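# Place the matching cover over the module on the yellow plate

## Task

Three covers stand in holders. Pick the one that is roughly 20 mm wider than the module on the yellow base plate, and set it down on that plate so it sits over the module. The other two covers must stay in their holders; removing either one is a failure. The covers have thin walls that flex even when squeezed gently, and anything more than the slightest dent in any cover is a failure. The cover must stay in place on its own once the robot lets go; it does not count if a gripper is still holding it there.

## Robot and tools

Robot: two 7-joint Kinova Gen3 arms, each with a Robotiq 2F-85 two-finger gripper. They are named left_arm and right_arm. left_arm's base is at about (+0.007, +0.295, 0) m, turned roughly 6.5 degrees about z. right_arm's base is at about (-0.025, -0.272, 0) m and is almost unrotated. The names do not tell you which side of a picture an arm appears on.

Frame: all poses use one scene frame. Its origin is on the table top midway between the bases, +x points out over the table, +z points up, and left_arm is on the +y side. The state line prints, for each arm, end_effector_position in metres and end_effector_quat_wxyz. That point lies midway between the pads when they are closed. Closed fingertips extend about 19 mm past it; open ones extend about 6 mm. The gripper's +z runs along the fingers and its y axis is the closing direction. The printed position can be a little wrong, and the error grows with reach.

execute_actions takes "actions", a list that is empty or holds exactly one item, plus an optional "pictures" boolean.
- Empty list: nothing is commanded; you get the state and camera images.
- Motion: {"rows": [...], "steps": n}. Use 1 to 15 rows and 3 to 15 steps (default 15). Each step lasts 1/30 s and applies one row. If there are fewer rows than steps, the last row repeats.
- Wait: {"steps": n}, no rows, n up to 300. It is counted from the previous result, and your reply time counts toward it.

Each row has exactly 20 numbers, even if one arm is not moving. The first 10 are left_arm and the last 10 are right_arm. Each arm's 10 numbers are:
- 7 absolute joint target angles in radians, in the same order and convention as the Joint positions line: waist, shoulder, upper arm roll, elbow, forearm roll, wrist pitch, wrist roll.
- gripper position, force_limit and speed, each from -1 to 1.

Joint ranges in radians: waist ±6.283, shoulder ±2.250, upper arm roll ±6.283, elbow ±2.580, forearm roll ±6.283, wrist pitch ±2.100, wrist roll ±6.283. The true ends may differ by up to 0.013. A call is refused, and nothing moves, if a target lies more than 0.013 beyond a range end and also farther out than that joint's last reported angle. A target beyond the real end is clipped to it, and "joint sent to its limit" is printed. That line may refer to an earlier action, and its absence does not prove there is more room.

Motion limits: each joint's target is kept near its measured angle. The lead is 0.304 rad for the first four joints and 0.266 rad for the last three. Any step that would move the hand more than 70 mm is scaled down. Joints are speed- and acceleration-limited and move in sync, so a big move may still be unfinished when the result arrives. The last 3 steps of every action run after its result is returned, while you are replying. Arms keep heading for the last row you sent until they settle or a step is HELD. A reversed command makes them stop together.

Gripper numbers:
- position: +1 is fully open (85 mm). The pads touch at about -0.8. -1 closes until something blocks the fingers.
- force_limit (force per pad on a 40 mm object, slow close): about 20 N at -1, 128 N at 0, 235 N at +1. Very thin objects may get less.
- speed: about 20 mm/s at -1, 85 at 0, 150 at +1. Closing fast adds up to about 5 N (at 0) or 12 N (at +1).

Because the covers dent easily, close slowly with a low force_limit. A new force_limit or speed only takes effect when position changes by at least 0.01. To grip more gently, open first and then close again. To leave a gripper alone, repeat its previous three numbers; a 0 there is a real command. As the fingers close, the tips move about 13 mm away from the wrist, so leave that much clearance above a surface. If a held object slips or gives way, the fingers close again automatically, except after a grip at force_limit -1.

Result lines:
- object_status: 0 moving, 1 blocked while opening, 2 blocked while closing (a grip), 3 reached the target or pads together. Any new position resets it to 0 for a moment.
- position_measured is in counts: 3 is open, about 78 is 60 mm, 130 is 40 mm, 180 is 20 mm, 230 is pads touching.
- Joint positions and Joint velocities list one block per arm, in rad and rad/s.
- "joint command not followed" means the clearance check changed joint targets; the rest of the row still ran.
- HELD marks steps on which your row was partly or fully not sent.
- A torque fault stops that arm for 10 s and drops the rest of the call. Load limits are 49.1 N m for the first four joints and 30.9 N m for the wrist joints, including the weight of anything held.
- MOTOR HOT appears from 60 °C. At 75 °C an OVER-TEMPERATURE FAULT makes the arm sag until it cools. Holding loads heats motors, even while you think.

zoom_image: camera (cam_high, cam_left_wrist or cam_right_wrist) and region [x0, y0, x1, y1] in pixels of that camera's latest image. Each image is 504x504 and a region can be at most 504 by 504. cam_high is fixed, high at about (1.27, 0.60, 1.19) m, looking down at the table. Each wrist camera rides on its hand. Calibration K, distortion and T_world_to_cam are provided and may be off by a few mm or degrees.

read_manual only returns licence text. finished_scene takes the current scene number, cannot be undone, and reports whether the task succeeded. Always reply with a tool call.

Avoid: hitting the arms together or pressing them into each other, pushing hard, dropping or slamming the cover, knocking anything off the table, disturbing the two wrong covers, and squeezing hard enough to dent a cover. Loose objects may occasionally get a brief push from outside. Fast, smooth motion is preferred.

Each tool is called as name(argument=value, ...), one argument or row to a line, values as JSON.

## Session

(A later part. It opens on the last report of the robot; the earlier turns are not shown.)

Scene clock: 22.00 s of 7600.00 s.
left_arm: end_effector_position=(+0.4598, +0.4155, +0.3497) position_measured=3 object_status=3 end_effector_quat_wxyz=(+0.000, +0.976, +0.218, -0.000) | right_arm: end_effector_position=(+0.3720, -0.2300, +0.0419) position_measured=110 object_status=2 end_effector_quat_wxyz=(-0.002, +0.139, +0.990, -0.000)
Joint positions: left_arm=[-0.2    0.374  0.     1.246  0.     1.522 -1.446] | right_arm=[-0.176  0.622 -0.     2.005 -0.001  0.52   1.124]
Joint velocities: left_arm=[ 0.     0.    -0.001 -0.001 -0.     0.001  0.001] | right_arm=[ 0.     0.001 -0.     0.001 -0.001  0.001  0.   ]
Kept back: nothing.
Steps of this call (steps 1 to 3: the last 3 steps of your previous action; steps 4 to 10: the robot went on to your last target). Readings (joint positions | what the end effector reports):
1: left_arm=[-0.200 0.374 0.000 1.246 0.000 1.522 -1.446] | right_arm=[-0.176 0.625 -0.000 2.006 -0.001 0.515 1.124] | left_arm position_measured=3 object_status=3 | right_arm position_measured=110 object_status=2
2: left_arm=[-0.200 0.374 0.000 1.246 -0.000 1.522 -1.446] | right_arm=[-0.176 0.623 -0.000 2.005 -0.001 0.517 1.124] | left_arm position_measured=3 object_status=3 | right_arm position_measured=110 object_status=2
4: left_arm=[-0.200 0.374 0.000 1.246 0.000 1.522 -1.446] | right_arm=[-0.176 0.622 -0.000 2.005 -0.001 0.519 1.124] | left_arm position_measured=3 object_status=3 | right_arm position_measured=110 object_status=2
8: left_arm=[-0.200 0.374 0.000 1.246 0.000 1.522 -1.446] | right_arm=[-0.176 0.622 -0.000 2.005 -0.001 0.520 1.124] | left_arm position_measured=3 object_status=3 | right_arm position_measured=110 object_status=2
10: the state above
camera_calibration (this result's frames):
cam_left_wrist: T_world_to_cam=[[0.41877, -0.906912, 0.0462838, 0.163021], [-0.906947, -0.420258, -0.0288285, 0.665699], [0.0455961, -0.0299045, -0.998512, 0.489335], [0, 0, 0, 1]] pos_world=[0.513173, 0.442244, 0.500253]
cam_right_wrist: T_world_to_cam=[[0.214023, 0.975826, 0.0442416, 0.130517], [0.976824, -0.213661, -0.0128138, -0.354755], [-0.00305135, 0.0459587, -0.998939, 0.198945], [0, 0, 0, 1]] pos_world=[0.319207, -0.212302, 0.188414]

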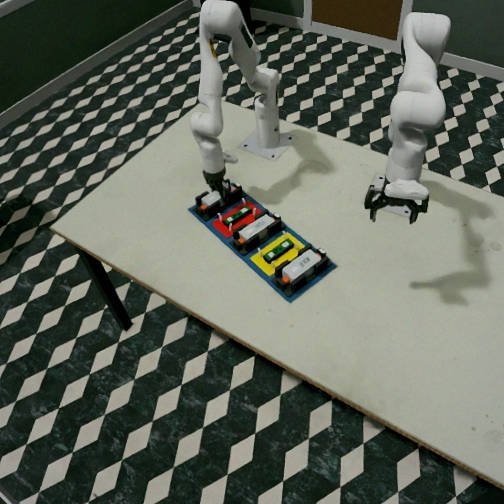

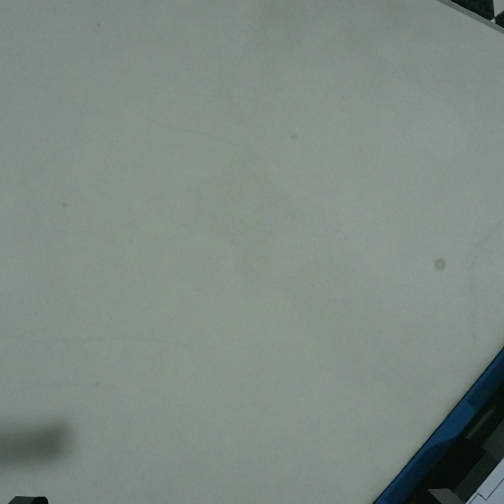

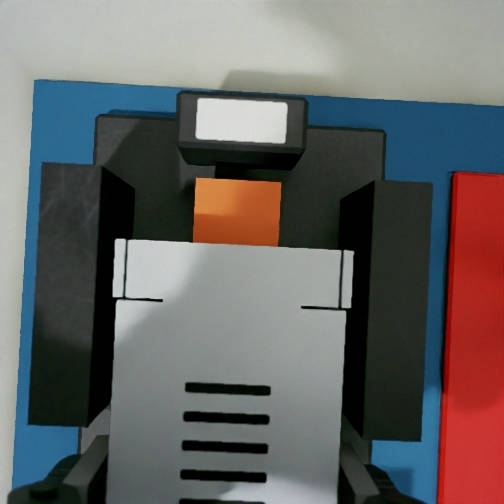

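zoom_image(
  camera="cam_right_wrist",
  region=[90, 220, 190, 320],
)

zoom_image(
  camera="cam_right_wrist",
  region=[280, 230, 380, 330],
)

zoom_image(
  camera="cam_right_wrist",
  region=[150, 80, 330, 260],
)

Region (90, 220, 190, 320) of cam_right_wrist's 504x504 image, scaled by 5.040.

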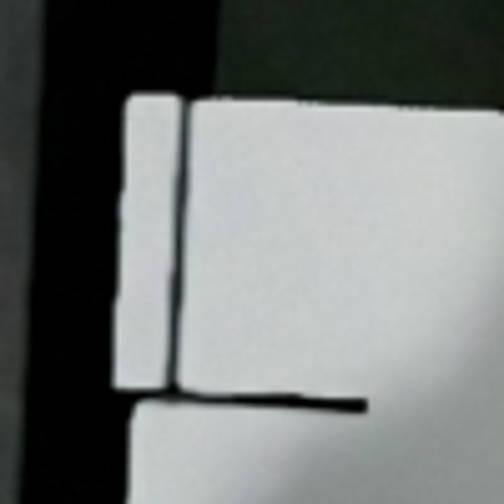

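Region (280, 230, 380, 330) of cam_right_wrist's 504x504 image, scaled by 5.040.

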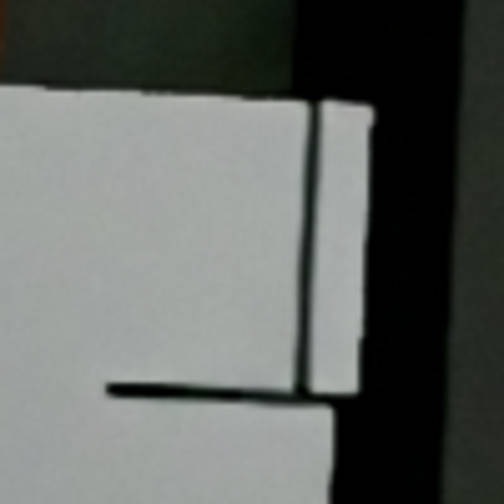

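Region (150, 80, 330, 260) of cam_right_wrist's 504x504 image, scaled by 2.800.

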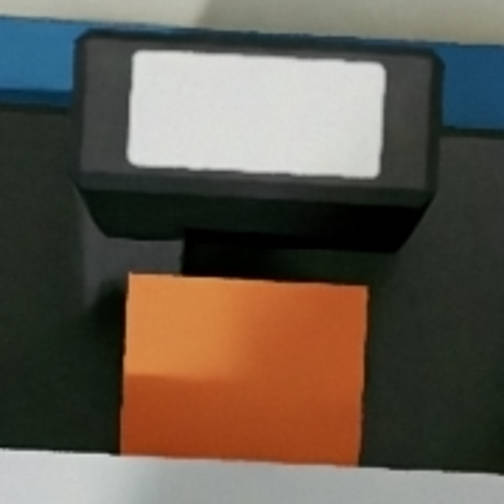

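execute_actions(
  actions=[
    {"rows": [[-0.2, 0.374, 0.0, 1.246, 0.0, 1.522, -1.446, 1, -1, 0, -0.1761, 0.6213, 0.0, 2.0060, 0.0, 0.5143, 1.1245, -1, -1, -1], [-0.2, 0.374, 0.0, 1.246, 0.0, 1.522, -1.446, 1, -1, 0, -0.1761, 0.6213, 0.0, 2.0060, 0.0, 0.5143, 1.1245, -1, -1, -1], [-0.2, 0.374, 0.0, 1.246, 0.0, 1.522, -1.446, 1, -1, 0, -0.1761, 0.6213, 0.0, 2.0060, 0.0, 0.5143, 1.1245, -1, -1, -1], [-0.2, 0.374, 0.0, 1.246, 0.0, 1.522, -1.446, 1, -1, 0, -0.1761, 0.6213, 0.0, 2.0060, 0.0, 0.5143, 1.1245, -1, -1, -1], [-0.2, 0.374, 0.0, 1.246, 0.0, 1.522, -1.446, 1, -1, 0, -0.1761, 0.6213, 0.0, 2.0060, 0.0, 0.5143, 1.1245, 0.111, -0.9, -1]], "steps": 15},
  ],
)

execute_actions(
  actions=[
    {"steps": 8},
  ],
  pictures=true,
)

Scene clock: 26.07 s of 7600.00 s.
left_arm: end_effector_position=(+0.4598, +0.4155, +0.3497) position_measured=3 object_status=3 end_effector_quat_wxyz=(+0.000, +0.976, +0.218, -0.000) | right_arm: end_effector_position=(+0.3724, -0.2300, +0.0417) position_measured=112 object_status=0 end_effector_quat_wxyz=(-0.001, +0.139, +0.990, -0.000)
Joint positions: left_arm=[-0.2    0.374  0.     1.246  0.     1.522 -1.446] | right_arm=[-0.176  0.622 -0.     2.007 -0.001  0.515  1.124]
Joint velocities: left_arm=[-0.     0.001  0.     0.001 -0.     0.001 -0.001] | right_arm=[-0.001 -0.002  0.001  0.001 -0.    -0.     0.001]
Steps of this call (steps 1 to 15: the robot went on to your last target; steps 16 to 90: nothing new was sent; then 0.67 s passed at rest; steps 91 to 102: the first 12 steps of this action). Readings (joint positions | what the end effector reports):
91: left_arm=[-0.200 0.374 0.000 1.246 0.000 1.522 -1.446] | right_arm=[-0.176 0.623 -0.000 2.005 -0.001 0.519 1.124] | left_arm position_measured=3 object_status=3 | right_arm position_measured=110 object_status=2
92: left_arm=[-0.200 0.374 0.000 1.246 0.000 1.522 -1.446] | right_arm=[-0.176 0.623 -0.000 2.005 -0.001 0.518 1.124] | left_arm position_measured=3 object_status=3 | right_arm position_measured=110 object_status=2
94: left_arm=[-0.200 0.374 0.000 1.246 0.000 1.522 -1.446] | right_arm=[-0.176 0.622 -0.000 2.006 -0.001 0.517 1.124] | left_arm position_measured=3 object_status=3 | right_arm position_measured=110 object_status=2
98: left_arm=[-0.200 0.374 0.000 1.246 0.000 1.522 -1.446] | right_arm=[-0.176 0.622 -0.000 2.006 -0.001 0.515 1.124] | left_arm position_measured=3 object_status=3 | right_arm position_measured=112 object_status=0
102: the state above

Scene clock: 26.33 s of 7600.00 s.
left_arm: end_effector_position=(+0.4598, +0.4155, +0.3497) position_measured=3 object_status=3 end_effector_quat_wxyz=(+0.000, +0.976, +0.218, -0.000) | right_arm: end_effector_position=(+0.3724, -0.2300, +0.0417) position_measured=112 object_status=2 end_effector_quat_wxyz=(-0.001, +0.139, +0.990, -0.000)
Joint positions: left_arm=[-0.2    0.374  0.     1.246  0.     1.522 -1.446] | right_arm=[-0.176  0.622 -0.     2.007 -0.001  0.515  1.124]
Joint velocities: left_arm=[ 0.    -0.    -0.     0.     0.     0.002  0.003] | right_arm=[ 0.    -0.001 -0.002 -0.     0.001 -0.     0.001]
Kept back: nothing.
Steps of this call (steps 1 to 3: the last 3 steps of your previous action; steps 4 to 8: the robot went on to your last target). Readings (joint positions | what the end effector reports):
1: left_arm=[-0.200 0.374 0.000 1.246 0.000 1.522 -1.446] | right_arm=[-0.176 0.622 -0.000 2.007 -0.001 0.515 1.124] | left_arm position_measured=3 object_status=3 | right_arm position_measured=112 object_status=0
2: left_arm=[-0.200 0.374 -0.000 1.246 0.000 1.522 -1.446] | right_arm=[-0.176 0.622 -0.000 2.007 -0.001 0.515 1.124] | left_arm position_measured=3 object_status=3 | right_arm position_measured=112 object_status=0
4: left_arm=[-0.200 0.374 -0.000 1.246 0.000 1.522 -1.446] | right_arm=[-0.176 0.622 -0.000 2.007 -0.001 0.515 1.124] | left_arm position_measured=3 object_status=3 | right_arm position_measured=112 object_status=2
8: the state above
camera_calibration (this result's frames):
cam_left_wrist: T_world_to_cam=[[0.41877, -0.906912, 0.0462838, 0.163021], [-0.906947, -0.420258, -0.0288283, 0.665699], [0.0455959, -0.0299045, -0.998512, 0.489335], [0, 0, 0, 1]] pos_world=[0.513173, 0.442244, 0.500252]
cam_right_wrist: T_world_to_cam=[[0.214049, 0.97577, 0.0453389, 0.130427], [0.976823, -0.213823, -0.00983678, -0.355315], [0.0000960793, 0.0463937, -0.998923, 0.197638], [0, 0, 0, 1]] pos_world=[0.319143, -0.212411, 0.188017]

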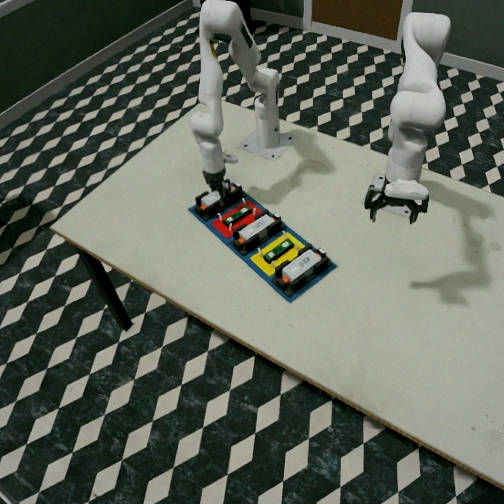

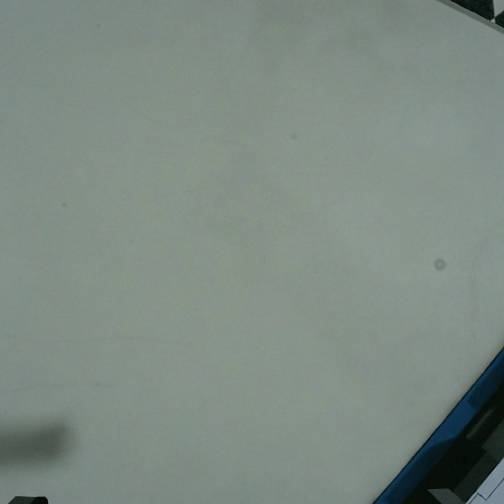

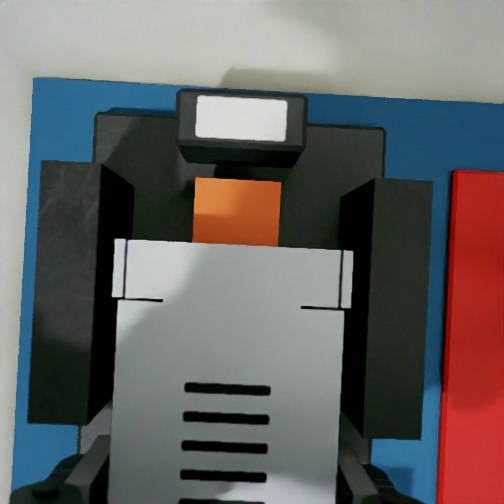

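execute_actions(
  actions=[
    {"rows": [
[-0.2, 0.374, 0.0, 1.246, 0.0, 1.522, -1.446, 1, -1, 0, -0.1761, 0.6200, 0.0, 2.0056, 0.0, 0.5160, 1.1245, 0.111, -0.9, -1],
[-0.2, 0.374, 0.0, 1.246, 0.0, 1.522, -1.446, 1, -1, 0, -0.1761, 0.6187, 0.0, 2.0052, 0.0, 0.5176, 1.1245, 0.111, -0.9, -1],
[-0.2, 0.374, 0.0, 1.246, 0.0, 1.522, -1.446, 1, -1, 0, -0.1761, 0.6175, 0.0, 2.0049, 0.0, 0.5193, 1.1245, 0.111, -0.9, -1],
[-0.2, 0.374, 0.0, 1.246, 0.0, 1.522, -1.446, 1, -1, 0, -0.1761, 0.6162, 0.0, 2.0045, 0.0, 0.5209, 1.1245, 0.111, -0.9, -1],
[-0.2, 0.374, 0.0, 1.246, 0.0, 1.522, -1.446, 1, -1, 0, -0.1761, 0.6149, 0.0, 2.0041, 0.0, 0.5226, 1.1245, 0.111, -0.9, -1],
[-0.2, 0.374, 0.0, 1.246, 0.0, 1.522, -1.446, 1, -1, 0, -0.1761, 0.6137, 0.0, 2.0037, 0.0, 0.5242, 1.1245, 0.111, -0.9, -1],
[-0.2, 0.374, 0.0, 1.246, 0.0, 1.522, -1.446, 1, -1, 0, -0.1761, 0.6124, 0.0, 2.0033, 0.0, 0.5259, 1.1245, 0.111, -0.9, -1],
[-0.2, 0.374, 0.0, 1.246, 0.0, 1.522, -1.446, 1, -1, 0, -0.1761, 0.6111, 0.0, 2.0030, 0.0, 0.5275, 1.1245, 0.111, -0.9, -1],
[-0.2, 0.374, 0.0, 1.246, 0.0, 1.522, -1.446, 1, -1, 0, -0.1761, 0.6099, 0.0, 2.0026, 0.0, 0.5292, 1.1245, 0.111, -0.9, -1],
[-0.2, 0.374, 0.0, 1.246, 0.0, 1.522, -1.446, 1, -1, 0, -0.1761, 0.6086, 0.0, 2.0022, 0.0, 0.5308, 1.1245, 0.111, -0.9, -1]
], "steps": 15},
  ],
)

execute_actions(
  actions=[
    {"steps": 8},
  ],
  pictures=true,
)

Scene clock: 27.17 s of 7600.00 s.
left_arm: end_effector_position=(+0.4598, +0.4155, +0.3497) position_measured=3 object_status=3 end_effector_quat_wxyz=(+0.000, +0.976, +0.218, -0.000) | right_arm: end_effector_position=(+0.3717, -0.2299, +0.0435) position_measured=113 object_status=2 end_effector_quat_wxyz=(-0.003, +0.139, +0.990, -0.001)
Joint positions: left_arm=[-0.2    0.374  0.     1.246  0.     1.522 -1.446] | right_arm=[-0.176  0.619 -0.     2.003 -0.001  0.526  1.124]
Joint velocities: left_arm=[-0.001 -0.     0.    -0.001  0.    -0.001 -0.002] | right_arm=[-0.    -0.007  0.    -0.008 -0.001  0.024  0.   ]
Steps of this call (steps 1 to 13: the robot went on to your last target; steps 14 to 25: the first 12 steps of this action). Readings (joint positions | what the end effector reports):
14: left_arm=[-0.200 0.374 0.000 1.246 0.000 1.522 -1.446] | right_arm=[-0.176 0.621 -0.000 2.007 -0.001 0.515 1.124] | left_arm position_measured=3 object_status=3 | right_arm position_measured=112 object_status=2
15: left_arm=[-0.200 0.374 0.000 1.246 0.000 1.522 -1.446] | right_arm=[-0.176 0.621 -0.000 2.007 -0.001 0.516 1.124] | left_arm position_measured=3 object_status=3 | right_arm position_measured=112 object_status=2
17: left_arm=[-0.200 0.374 0.000 1.246 0.000 1.522 -1.446] | right_arm=[-0.176 0.621 -0.000 2.006 -0.001 0.517 1.124] | left_arm position_measured=3 object_status=3 | right_arm position_measured=112 object_status=2
21: left_arm=[-0.200 0.374 0.000 1.246 0.000 1.522 -1.446] | right_arm=[-0.176 0.621 -0.000 2.005 -0.001 0.520 1.124] | left_arm position_measured=3 object_status=3 | right_arm position_measured=113 object_status=2
25: the state above

Scene clock: 27.43 s of 7600.00 s.
left_arm: end_effector_position=(+0.4598, +0.4155, +0.3497) position_measured=3 object_status=3 end_effector_quat_wxyz=(+0.000, +0.976, +0.218, -0.000) | right_arm: end_effector_position=(+0.3716, -0.2299, +0.0435) position_measured=113 object_status=2 end_effector_quat_wxyz=(-0.003, +0.139, +0.990, -0.001)
Joint positions: left_arm=[-0.2    0.374  0.     1.246  0.     1.522 -1.446] | right_arm=[-0.176  0.619 -0.     2.003 -0.001  0.527  1.124]
Joint velocities: left_arm=[-0.    -0.    -0.     0.    -0.     0.     0.001] | right_arm=[-0.001 -0.001 -0.001 -0.     0.001  0.001  0.   ]
Kept back: nothing.
Steps of this call (steps 1 to 3: the last 3 steps of your previous action; steps 4 to 8: the robot went on to your last target). Readings (joint positions | what the end effector reports):
1: left_arm=[-0.200 0.374 0.000 1.246 0.000 1.522 -1.446] | right_arm=[-0.176 0.618 -0.000 2.003 -0.001 0.526 1.124] | left_arm position_measured=3 object_status=3 | right_arm position_measured=113 object_status=2
2: left_arm=[-0.200 0.374 0.000 1.246 0.000 1.522 -1.446] | right_arm=[-0.176 0.618 -0.000 2.003 -0.001 0.526 1.124] | left_arm position_measured=3 object_status=3 | right_arm position_measured=113 object_status=2
4: left_arm=[-0.200 0.374 0.000 1.246 0.000 1.522 -1.446] | right_arm=[-0.176 0.619 -0.000 2.003 -0.001 0.527 1.124] | left_arm position_measured=3 object_status=3 | right_arm position_measured=113 object_status=2
8: the state above
camera_calibration (this result's frames):
cam_left_wrist: T_world_to_cam=[[0.41877, -0.906912, 0.0462838, 0.163021], [-0.906947, -0.420258, -0.0288285, 0.665699], [0.045596, -0.0299044, -0.998512, 0.489335], [0, 0, 0, 1]] pos_world=[0.513173, 0.442244, 0.500253]
cam_right_wrist: T_world_to_cam=[[0.214141, 0.975823, 0.0437453, 0.130429], [0.976791, -0.213706, -0.014439, -0.354342], [-0.00474133, 0.045822, -0.998938, 0.201135], [0, 0, 0, 1]] pos_world=[0.319142, -0.212217, 0.1901]

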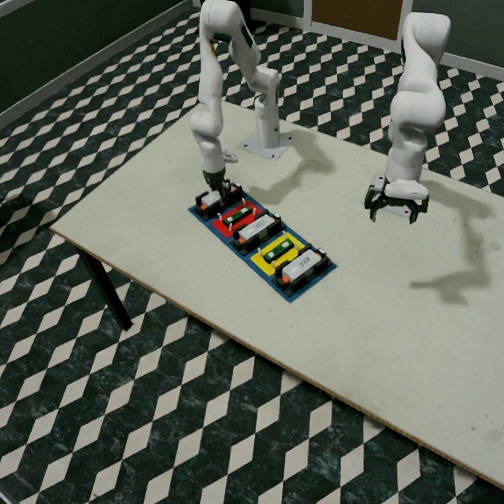

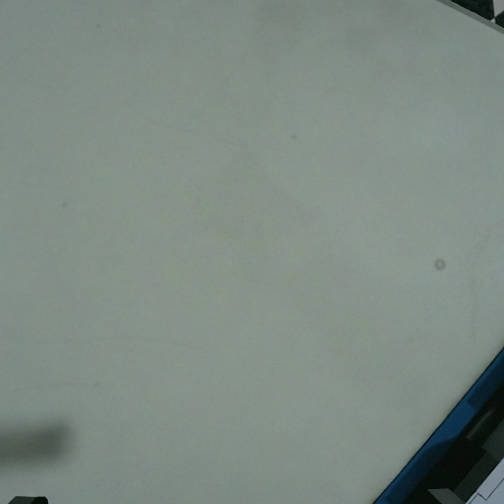

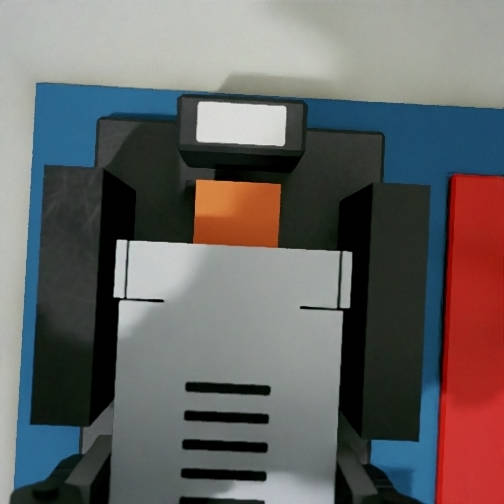

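zoom_image(
  camera="cam_right_wrist",
  region=[90, 220, 190, 320],
)

zoom_image(
  camera="cam_right_wrist",
  region=[280, 230, 380, 330],
)

Region (90, 220, 190, 320) of cam_right_wrist's 504x504 image, scaled by 5.040.

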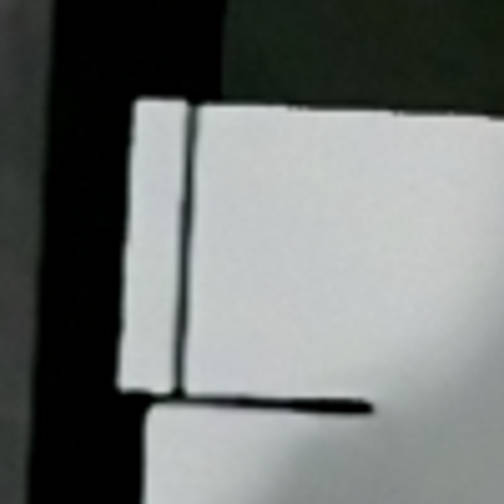

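Region (280, 230, 380, 330) of cam_right_wrist's 504x504 image, scaled by 5.040.

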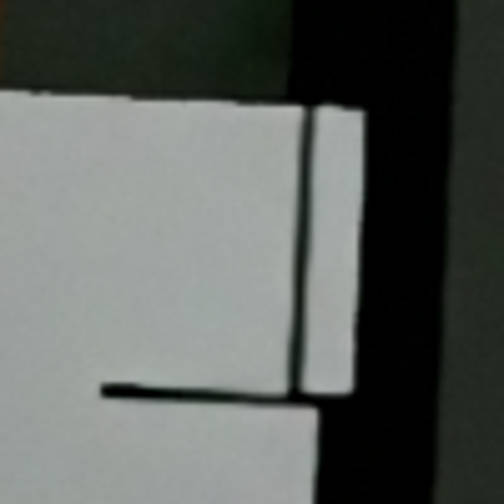

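execute_actions(
  actions=[
    {"rows": [
[-0.2, 0.374, 0.0, 1.246, 0.0, 1.522, -1.446, 1, -1, 0, -0.1761, 0.6179, 0.0, 2.0050, 0.0, 0.5187, 1.1245, 0.111, -0.9, -1],
[-0.2, 0.374, 0.0, 1.246, 0.0, 1.522, -1.446, 1, -1, 0, -0.1761, 0.6179, 0.0, 2.0050, 0.0, 0.5187, 1.1245, 0.111, -0.9, -1],
[-0.2, 0.374, 0.0, 1.246, 0.0, 1.522, -1.446, 1, -1, 0, -0.1761, 0.6179, 0.0, 2.0050, 0.0, 0.5187, 1.1245, 0.35, -0.9, 0],
[-0.2, 0.374, 0.0, 1.246, 0.0, 1.522, -1.446, 1, -1, 0, -0.1761, 0.6179, 0.0, 2.0050, 0.0, 0.5187, 1.1245, 0.35, -0.9, 0],
[-0.2, 0.374, 0.0, 1.246, 0.0, 1.522, -1.446, 1, -1, 0, -0.1761, 0.6179, 0.0, 2.0050, 0.0, 0.5187, 1.1245, 0.35, -0.9, 0],
[-0.2, 0.374, 0.0, 1.246, 0.0, 1.522, -1.446, 1, -1, 0, -0.1761, 0.6179, 0.0, 2.0050, 0.0, 0.5187, 1.1245, 0.35, -0.9, 0],
[-0.2, 0.374, 0.0, 1.246, 0.0, 1.522, -1.446, 1, -1, 0, -0.1761, 0.6179, 0.0, 2.0050, 0.0, 0.5187, 1.1245, 0.35, -0.9, 0],
[-0.2, 0.374, 0.0, 1.246, 0.0, 1.522, -1.446, 1, -1, 0, -0.1761, 0.6346, 0.0, 2.0101, 0.0, 0.4969, 1.1245, 0.35, -0.9, 0]
], "steps": 15},
  ],
)

execute_actions(
  actions=[
    {"steps": 10},
  ],
  pictures=true,
)

Scene clock: 29.27 s of 7600.00 s.
left_arm: end_effector_position=(+0.4598, +0.4155, +0.3497) position_measured=3 object_status=3 end_effector_quat_wxyz=(+0.000, +0.976, +0.218, -0.000) | right_arm: end_effector_position=(+0.3728, -0.2301, +0.0373) position_measured=85 object_status=0 end_effector_quat_wxyz=(-0.000, +0.139, +0.990, -0.000)
Joint positions: left_arm=[-0.2    0.374  0.     1.246  0.     1.522 -1.446] | right_arm=[-0.176  0.632 -0.     2.009  0.     0.501  1.125]
Joint velocities: left_arm=[-0.001  0.     0.     0.001 -0.    -0.001 -0.   ] | right_arm=[-0.     0.028  0.     0.012  0.001 -0.057  0.001]
Steps of this call (steps 1 to 15: the robot went on to your last target; steps 16 to 43: nothing new was sent; steps 44 to 55: the first 12 steps of this action). Readings (joint positions | what the end effector reports):
44: left_arm=[-0.200 0.374 0.000 1.246 0.000 1.522 -1.446] | right_arm=[-0.176 0.620 -0.000 2.003 -0.001 0.526 1.124] | left_arm position_measured=3 object_status=3 | right_arm position_measured=113 object_status=2
45: left_arm=[-0.200 0.374 0.000 1.246 0.000 1.522 -1.446] | right_arm=[-0.176 0.620 -0.000 2.003 -0.001 0.524 1.124] | left_arm position_measured=3 object_status=3 | right_arm position_measured=113 object_status=2
47: left_arm=[-0.200 0.374 0.000 1.246 0.000 1.522 -1.446] | right_arm=[-0.176 0.620 -0.000 2.004 -0.001 0.522 1.124] | left_arm position_measured=3 object_status=3 | right_arm position_measured=111 object_status=0
51: left_arm=[-0.200 0.374 0.000 1.246 0.000 1.522 -1.446] | right_arm=[-0.176 0.620 -0.000 2.005 -0.000 0.518 1.124] | left_arm position_measured=3 object_status=3 | right_arm position_measured=90 object_status=0
55: the state above

Scene clock: 29.60 s of 7600.00 s.
left_arm: end_effector_position=(+0.4598, +0.4155, +0.3497) position_measured=3 object_status=3 end_effector_quat_wxyz=(+0.000, +0.976, +0.218, -0.000) | right_arm: end_effector_position=(+0.3729, -0.2301, +0.0361) position_measured=85 object_status=3 end_effector_quat_wxyz=(+0.000, +0.139, +0.990, +0.000)
Joint positions: left_arm=[-0.2    0.374  0.     1.246  0.     1.522 -1.446] | right_arm=[-0.176  0.634 -0.     2.01   0.     0.497  1.125]
Joint velocities: left_arm=[ 0.002  0.001 -0.     0.004 -0.     0.     0.001] | right_arm=[-0.001  0.002 -0.002  0.002  0.001  0.     0.001]
Kept back: nothing.
Steps of this call (steps 1 to 3: the last 3 steps of your previous action; steps 4 to 10: the robot went on to your last target). Readings (joint positions | what the end effector reports):
1: left_arm=[-0.200 0.374 0.000 1.246 0.000 1.522 -1.446] | right_arm=[-0.176 0.632 -0.000 2.010 -0.000 0.499 1.125] | left_arm position_measured=3 object_status=3 | right_arm position_measured=85 object_status=0
2: left_arm=[-0.200 0.374 0.000 1.246 0.000 1.522 -1.446] | right_arm=[-0.176 0.633 -0.000 2.010 0.000 0.498 1.125] | left_arm position_measured=3 object_status=3 | right_arm position_measured=85 object_status=0
4: left_arm=[-0.200 0.374 0.000 1.246 0.000 1.522 -1.446] | right_arm=[-0.176 0.634 -0.000 2.010 0.000 0.498 1.124] | left_arm position_measured=3 object_status=3 | right_arm position_measured=85 object_status=0
8: left_arm=[-0.200 0.374 0.000 1.246 0.000 1.522 -1.446] | right_arm=[-0.176 0.634 -0.000 2.010 0.000 0.497 1.124] | left_arm position_measured=3 object_status=3 | right_arm position_measured=85 object_status=3
10: the state above
camera_calibration (this result's frames):
cam_left_wrist: T_world_to_cam=[[0.41877, -0.906912, 0.0462837, 0.163021], [-0.906947, -0.420258, -0.0288283, 0.665699], [0.0455959, -0.0299044, -0.998512, 0.489335], [0, 0, 0, 1]] pos_world=[0.513173, 0.442244, 0.500252]
cam_right_wrist: T_world_to_cam=[[0.212923, 0.976004, 0.0456158, 0.131141], [0.977067, -0.212786, -0.00789118, -0.355825], [0.00200459, 0.0462499, -0.998928, 0.191282], [0, 0, 0, 1]] pos_world=[0.319358, -0.212555, 0.182287]

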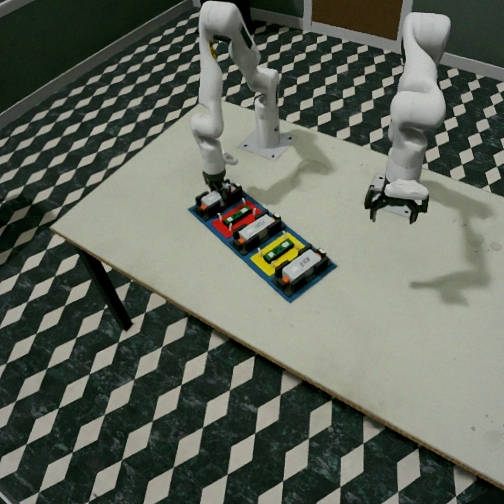

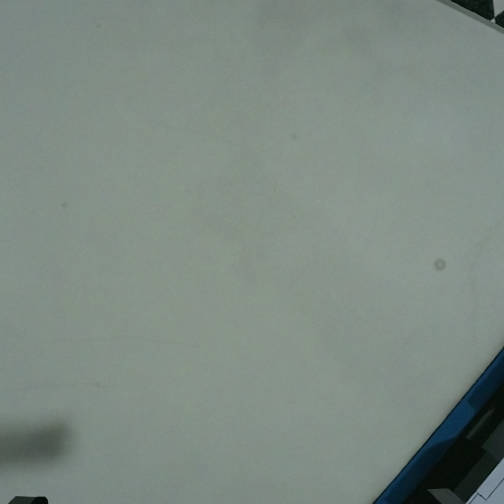

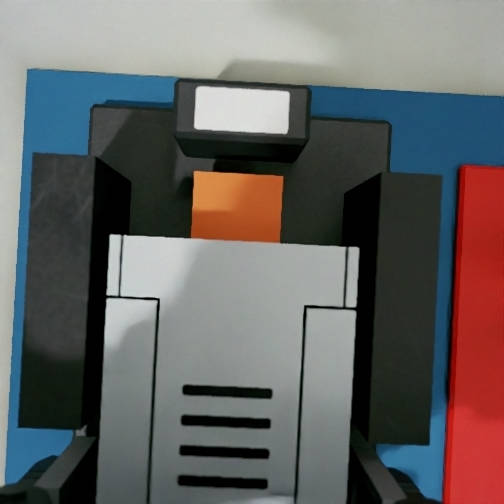

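execute_actions(
  actions=[
    {"rows": [
[-0.2, 0.374, 0.0, 1.246, 0.0, 1.522, -1.446, 1, -1, 0, -0.1761, 0.6346, 0.0, 2.0101, 0.0, 0.4969, 1.1245, 0.25, -0.83, 0],
[-0.2, 0.374, 0.0, 1.246, 0.0, 1.522, -1.446, 1, -1, 0, -0.1761, 0.6346, 0.0, 2.0101, 0.0, 0.4969, 1.1245, 0.25, -0.83, 0],
[-0.2, 0.374, 0.0, 1.246, 0.0, 1.522, -1.446, 1, -1, 0, -0.1761, 0.6346, 0.0, 2.0101, 0.0, 0.4969, 1.1245, 0.25, -0.83, 0],
[-0.2, 0.374, 0.0, 1.246, 0.0, 1.522, -1.446, 1, -1, 0, -0.1761, 0.6346, 0.0, 2.0101, 0.0, 0.4969, 1.1245, 0.25, -0.83, 0],
[-0.2, 0.374, 0.0, 1.246, 0.0, 1.522, -1.446, 1, -1, 0, -0.1761, 0.6346, 0.0, 2.0101, 0.0, 0.4969, 1.1245, 0.25, -0.83, 0],
[-0.2, 0.374, 0.0, 1.246, 0.0, 1.522, -1.446, 1, -1, 0, -0.1761, 0.6346, 0.0, 2.0101, 0.0, 0.4969, 1.1245, 0.103, -0.83, -1]
], "steps": 15},
  ],
)

execute_actions(
  actions=[
    {"steps": 14},
  ],
)

Scene clock: 30.30 s of 7600.00 s.
left_arm: end_effector_position=(+0.4598, +0.4155, +0.3497) position_measured=3 object_status=3 end_effector_quat_wxyz=(+0.000, +0.976, +0.218, -0.000) | right_arm: end_effector_position=(+0.3729, -0.2301, +0.0361) position_measured=106 object_status=0 end_effector_quat_wxyz=(+0.000, +0.139, +0.990, +0.000)
Joint positions: left_arm=[-0.2    0.374  0.     1.246 -0.     1.522 -1.446] | right_arm=[-0.176  0.634  0.     2.01  -0.     0.497  1.124]
Joint velocities: left_arm=[-0.001 -0.     0.     0.001 -0.    -0.    -0.   ] | right_arm=[ 0.    -0.007  0.001 -0.002 -0.002  0.005 -0.002]
Steps of this call (steps 1 to 9: the robot went on to your last target; steps 10 to 21: the first 12 steps of this action). Readings (joint positions | what the end effector reports):
10: left_arm=[-0.200 0.374 0.000 1.246 0.000 1.522 -1.446] | right_arm=[-0.176 0.635 0.000 2.010 0.000 0.497 1.124] | left_arm position_measured=3 object_status=3 | right_arm position_measured=85 object_status=0
11: left_arm=[-0.200 0.374 0.000 1.246 0.000 1.522 -1.446] | right_arm=[-0.176 0.635 0.000 2.010 0.000 0.497 1.125] | left_arm position_measured=3 object_status=3 | right_arm position_measured=87 object_status=0
13: left_arm=[-0.200 0.374 0.000 1.246 0.000 1.522 -1.446] | right_arm=[-0.176 0.635 -0.000 2.010 0.000 0.497 1.125] | left_arm position_measured=3 object_status=3 | right_arm position_measured=94 object_status=0
17: left_arm=[-0.200 0.374 0.000 1.246 0.000 1.522 -1.446] | right_arm=[-0.176 0.635 0.000 2.010 -0.000 0.497 1.125] | left_arm position_measured=3 object_status=3 | right_arm position_measured=99 object_status=0
21: the state above

Scene clock: 30.77 s of 7600.00 s.
left_arm: end_effector_position=(+0.4598, +0.4155, +0.3497) position_measured=3 object_status=3 end_effector_quat_wxyz=(+0.000, +0.976, +0.218, -0.000) | right_arm: end_effector_position=(+0.3729, -0.2302, +0.0365) position_measured=113 object_status=2 end_effector_quat_wxyz=(+0.000, +0.139, +0.990, +0.000)
Joint positions: left_arm=[-0.2    0.374  0.     1.246  0.     1.522 -1.446] | right_arm=[-0.176  0.633  0.     2.01  -0.     0.498  1.124]
Joint velocities: left_arm=[-0.001  0.001 -0.    -0.001 -0.    -0.001  0.   ] | right_arm=[-0.    -0.001 -0.001 -0.001 -0.002 -0.    -0.002]
Kept back: nothing.
Steps of this call (steps 1 to 3: the last 3 steps of your previous action; steps 4 to 14: the robot went on to your last target). Readings (joint positions | what the end effector reports):
1: left_arm=[-0.200 0.374 0.000 1.246 0.000 1.522 -1.446] | right_arm=[-0.176 0.634 0.000 2.010 -0.000 0.497 1.124] | left_arm position_measured=3 object_status=3 | right_arm position_measured=107 object_status=0
2: left_arm=[-0.200 0.374 0.000 1.246 0.000 1.522 -1.446] | right_arm=[-0.176 0.634 0.000 2.010 -0.000 0.497 1.124] | left_arm position_measured=3 object_status=3 | right_arm position_measured=108 object_status=0
4: left_arm=[-0.200 0.374 0.000 1.246 0.000 1.522 -1.446] | right_arm=[-0.176 0.634 0.000 2.010 -0.000 0.498 1.124] | left_arm position_measured=3 object_status=3 | right_arm position_measured=111 object_status=0
8: left_arm=[-0.200 0.374 0.000 1.246 0.000 1.522 -1.446] | right_arm=[-0.176 0.633 0.000 2.010 -0.000 0.498 1.124] | left_arm position_measured=3 object_status=3 | right_arm position_measured=113 object_status=0
14: the state above

execute_actions(
  actions=[],
)

zoom_image(
  camera="cam_right_wrist",
  region=[80, 220, 180, 320],
)

zoom_image(
  camera="cam_right_wrist",
  region=[290, 230, 390, 330],
)

Scene clock: 31.23 s of 7600.00 s.
left_arm: end_effector_position=(+0.4598, +0.4155, +0.3497) position_measured=3 object_status=3 end_effector_quat_wxyz=(+0.000, +0.976, +0.218, -0.000) | right_arm: end_effector_position=(+0.3729, -0.2302, +0.0365) position_measured=113 object_status=2 end_effector_quat_wxyz=(+0.000, +0.139, +0.990, +0.000)
Joint positions: left_arm=[-0.2    0.374  0.     1.246  0.     1.522 -1.446] | right_arm=[-0.176  0.633  0.     2.01  -0.     0.498  1.124]
Joint velocities: left_arm=[-0.001  0.    -0.001  0.003 -0.     0.002 -0.   ] | right_arm=[-0.001 -0.    -0.001  0.001 -0.001  0.    -0.001]
Kept back: nothing.
Steps of this call (steps 1 to 14: the robot went on to your last target). Readings (joint positions | what the end effector reports):
1: left_arm=[-0.200 0.374 0.000 1.246 0.000 1.522 -1.446] | right_arm=[-0.176 0.633 0.000 2.010 -0.000 0.498 1.124] | left_arm position_measured=3 object_status=3 | right_arm position_measured=113 object_status=2
2: left_arm=[-0.200 0.374 0.000 1.246 0.000 1.522 -1.446] | right_arm=[-0.176 0.633 0.000 2.010 -0.000 0.498 1.124] | left_arm position_measured=3 object_status=3 | right_arm position_measured=113 object_status=2
4: left_arm=[-0.200 0.374 -0.000 1.246 0.000 1.522 -1.446] | right_arm=[-0.176 0.633 0.000 2.010 -0.000 0.498 1.124] | left_arm position_measured=3 object_status=3 | right_arm position_measured=113 object_status=2
8: left_arm=[-0.200 0.374 0.000 1.246 0.000 1.522 -1.446] | right_arm=[-0.176 0.633 0.000 2.010 -0.000 0.498 1.124] | left_arm position_measured=3 object_status=3 | right_arm position_measured=113 object_status=2
14: the state above
All arms were judged still, so your last target was given up. Only a new action makes them travel on or press farther. Fingers that are still opening or closing keep moving.
camera_calibration (this result's frames):
cam_left_wrist: T_world_to_cam=[[0.418771, -0.906912, 0.0462837, 0.163021], [-0.906947, -0.420258, -0.0288285, 0.665699], [0.0455959, -0.0299043, -0.998512, 0.489335], [0, 0, 0, 1]] pos_world=[0.513173, 0.442244, 0.500253]
cam_right_wrist: T_world_to_cam=[[0.213346, 0.975902, 0.0458109, 0.130961], [0.976974, -0.213228, -0.00750394, -0.355958], [0.00244506, 0.046357, -0.998922, 0.191575], [0, 0, 0, 1]] pos_world=[0.319353, -0.212586, 0.182698]

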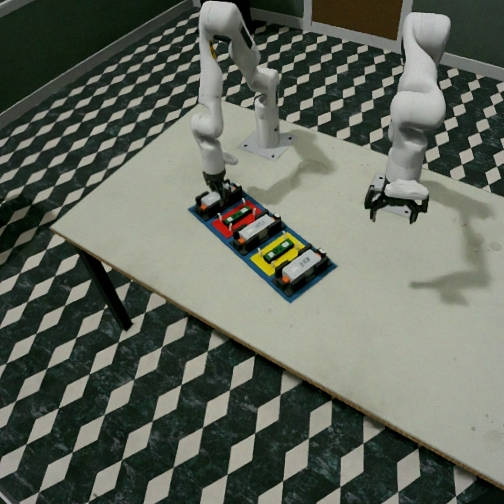

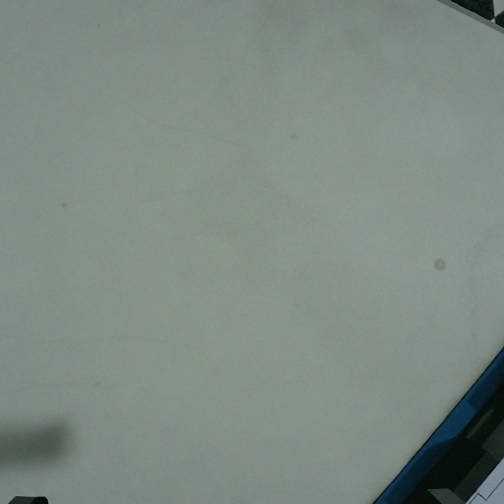

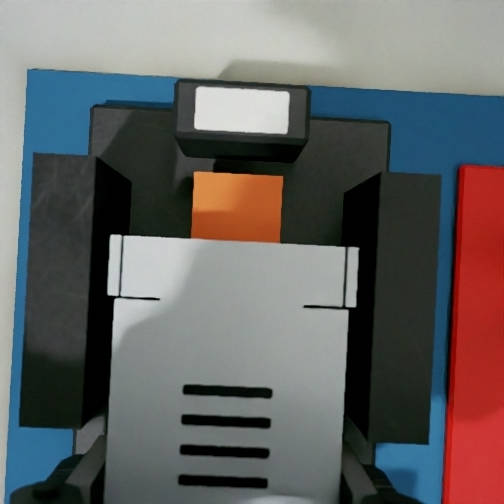

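Region (80, 220, 180, 320) of cam_right_wrist's 504x504 image, scaled by 5.040.

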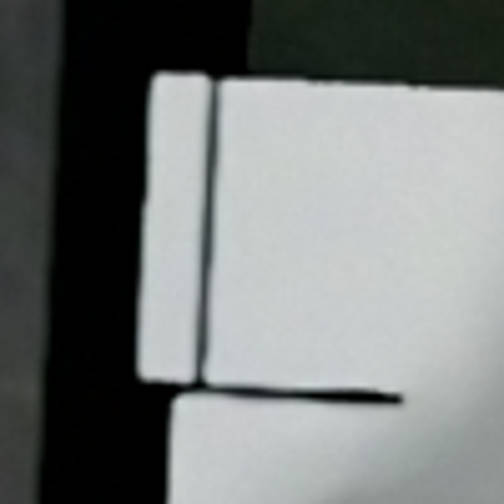

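Region (290, 230, 390, 330) of cam_right_wrist's 504x504 image, scaled by 5.040.

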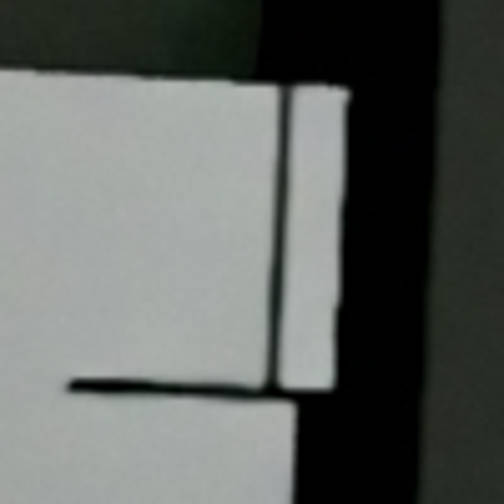

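execute_actions(
  actions=[
    {"rows": [
[-0.2, 0.374, 0.0, 1.246, 0.0, 1.522, -1.446, 1, -1, 0, -0.1761, 0.6335, 0.0, 2.0097, 0.0, 0.4984, 1.1245, 0.0873, -0.83, -1]
], "steps": 15},
  ],
  pictures=true,
)

zoom_image(
  camera="cam_right_wrist",
  region=[80, 220, 180, 320],
)

zoom_image(
  camera="cam_right_wrist",
  region=[290, 230, 390, 330],
)

Scene clock: 32.00 s of 7600.00 s.
left_arm: end_effector_position=(+0.4598, +0.4155, +0.3497) position_measured=3 object_status=3 end_effector_quat_wxyz=(+0.000, +0.976, +0.218, -0.000) | right_arm: end_effector_position=(+0.3729, -0.2301, +0.0366) position_measured=115 object_status=2 end_effector_quat_wxyz=(+0.000, +0.139, +0.990, +0.000)
Joint positions: left_arm=[-0.2    0.374  0.     1.246  0.     1.522 -1.446] | right_arm=[-0.176  0.633  0.     2.01  -0.     0.499  1.124]
Joint velocities: left_arm=[-0.001  0.001 -0.    -0.001  0.     0.    -0.   ] | right_arm=[ 0.001 -0.     0.    -0.001  0.     0.001  0.001]
Steps of this call (steps 1 to 11: nothing new was sent; steps 12 to 23: the first 12 steps of this action). Readings (joint positions | what the end effector reports):
12: left_arm=[-0.200 0.374 0.000 1.246 0.000 1.522 -1.446] | right_arm=[-0.176 0.633 0.000 2.010 -0.000 0.498 1.124] | left_arm position_measured=3 object_status=3 | right_arm position_measured=113 object_status=0
13: left_arm=[-0.200 0.374 0.000 1.246 0.000 1.522 -1.446] | right_arm=[-0.176 0.633 0.000 2.010 -0.000 0.498 1.124] | left_arm position_measured=3 object_status=3 | right_arm position_measured=113 object_status=0
15: left_arm=[-0.200 0.374 0.000 1.246 0.000 1.522 -1.446] | right_arm=[-0.176 0.633 0.000 2.010 -0.000 0.498 1.124] | left_arm position_measured=3 object_status=3 | right_arm position_measured=114 object_status=0
19: left_arm=[-0.200 0.374 0.000 1.246 0.000 1.522 -1.446] | right_arm=[-0.176 0.633 0.000 2.010 -0.000 0.499 1.124] | left_arm position_measured=3 object_status=3 | right_arm position_measured=115 object_status=0
23: the state above
camera_calibration (this result's frames):
cam_left_wrist: T_world_to_cam=[[0.418771, -0.906912, 0.0462837, 0.163021], [-0.906947, -0.420258, -0.0288283, 0.665699], [0.0455958, -0.0299044, -0.998512, 0.489335], [0, 0, 0, 1]] pos_world=[0.513173, 0.442244, 0.500252]
cam_right_wrist: T_world_to_cam=[[0.213359, 0.975907, 0.0456524, 0.130961], [0.976972, -0.213221, -0.00792846, -0.355894], [0.00199659, 0.0462927, -0.998926, 0.191872], [0, 0, 0, 1]] pos_world=[0.319373, -0.212572, 0.182866]

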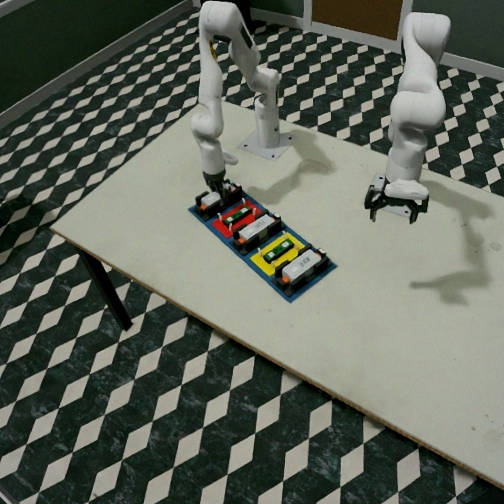

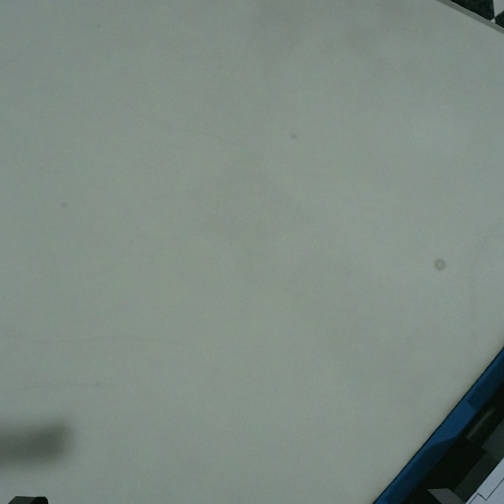

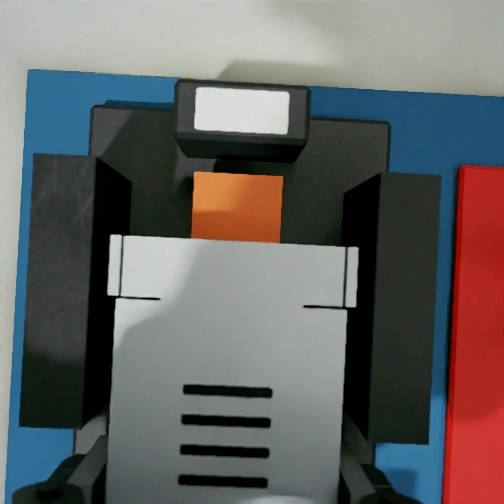

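Region (80, 220, 180, 320) of cam_right_wrist's 504x504 image, scaled by 5.040.

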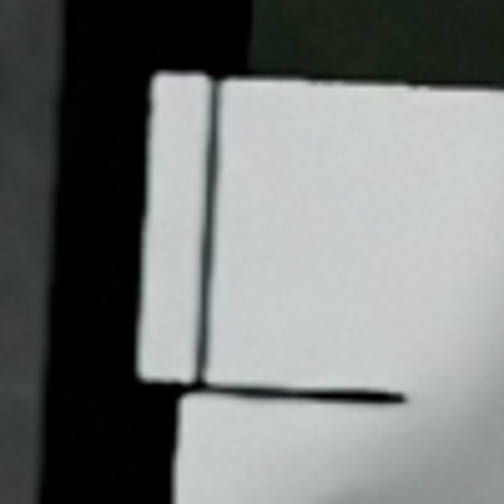

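Region (290, 230, 390, 330) of cam_right_wrist's 504x504 image, scaled by 5.040.

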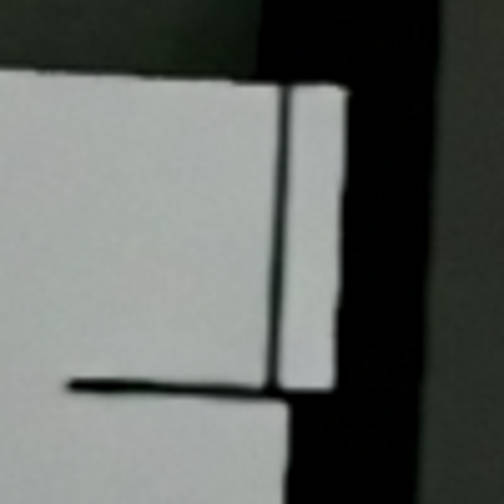

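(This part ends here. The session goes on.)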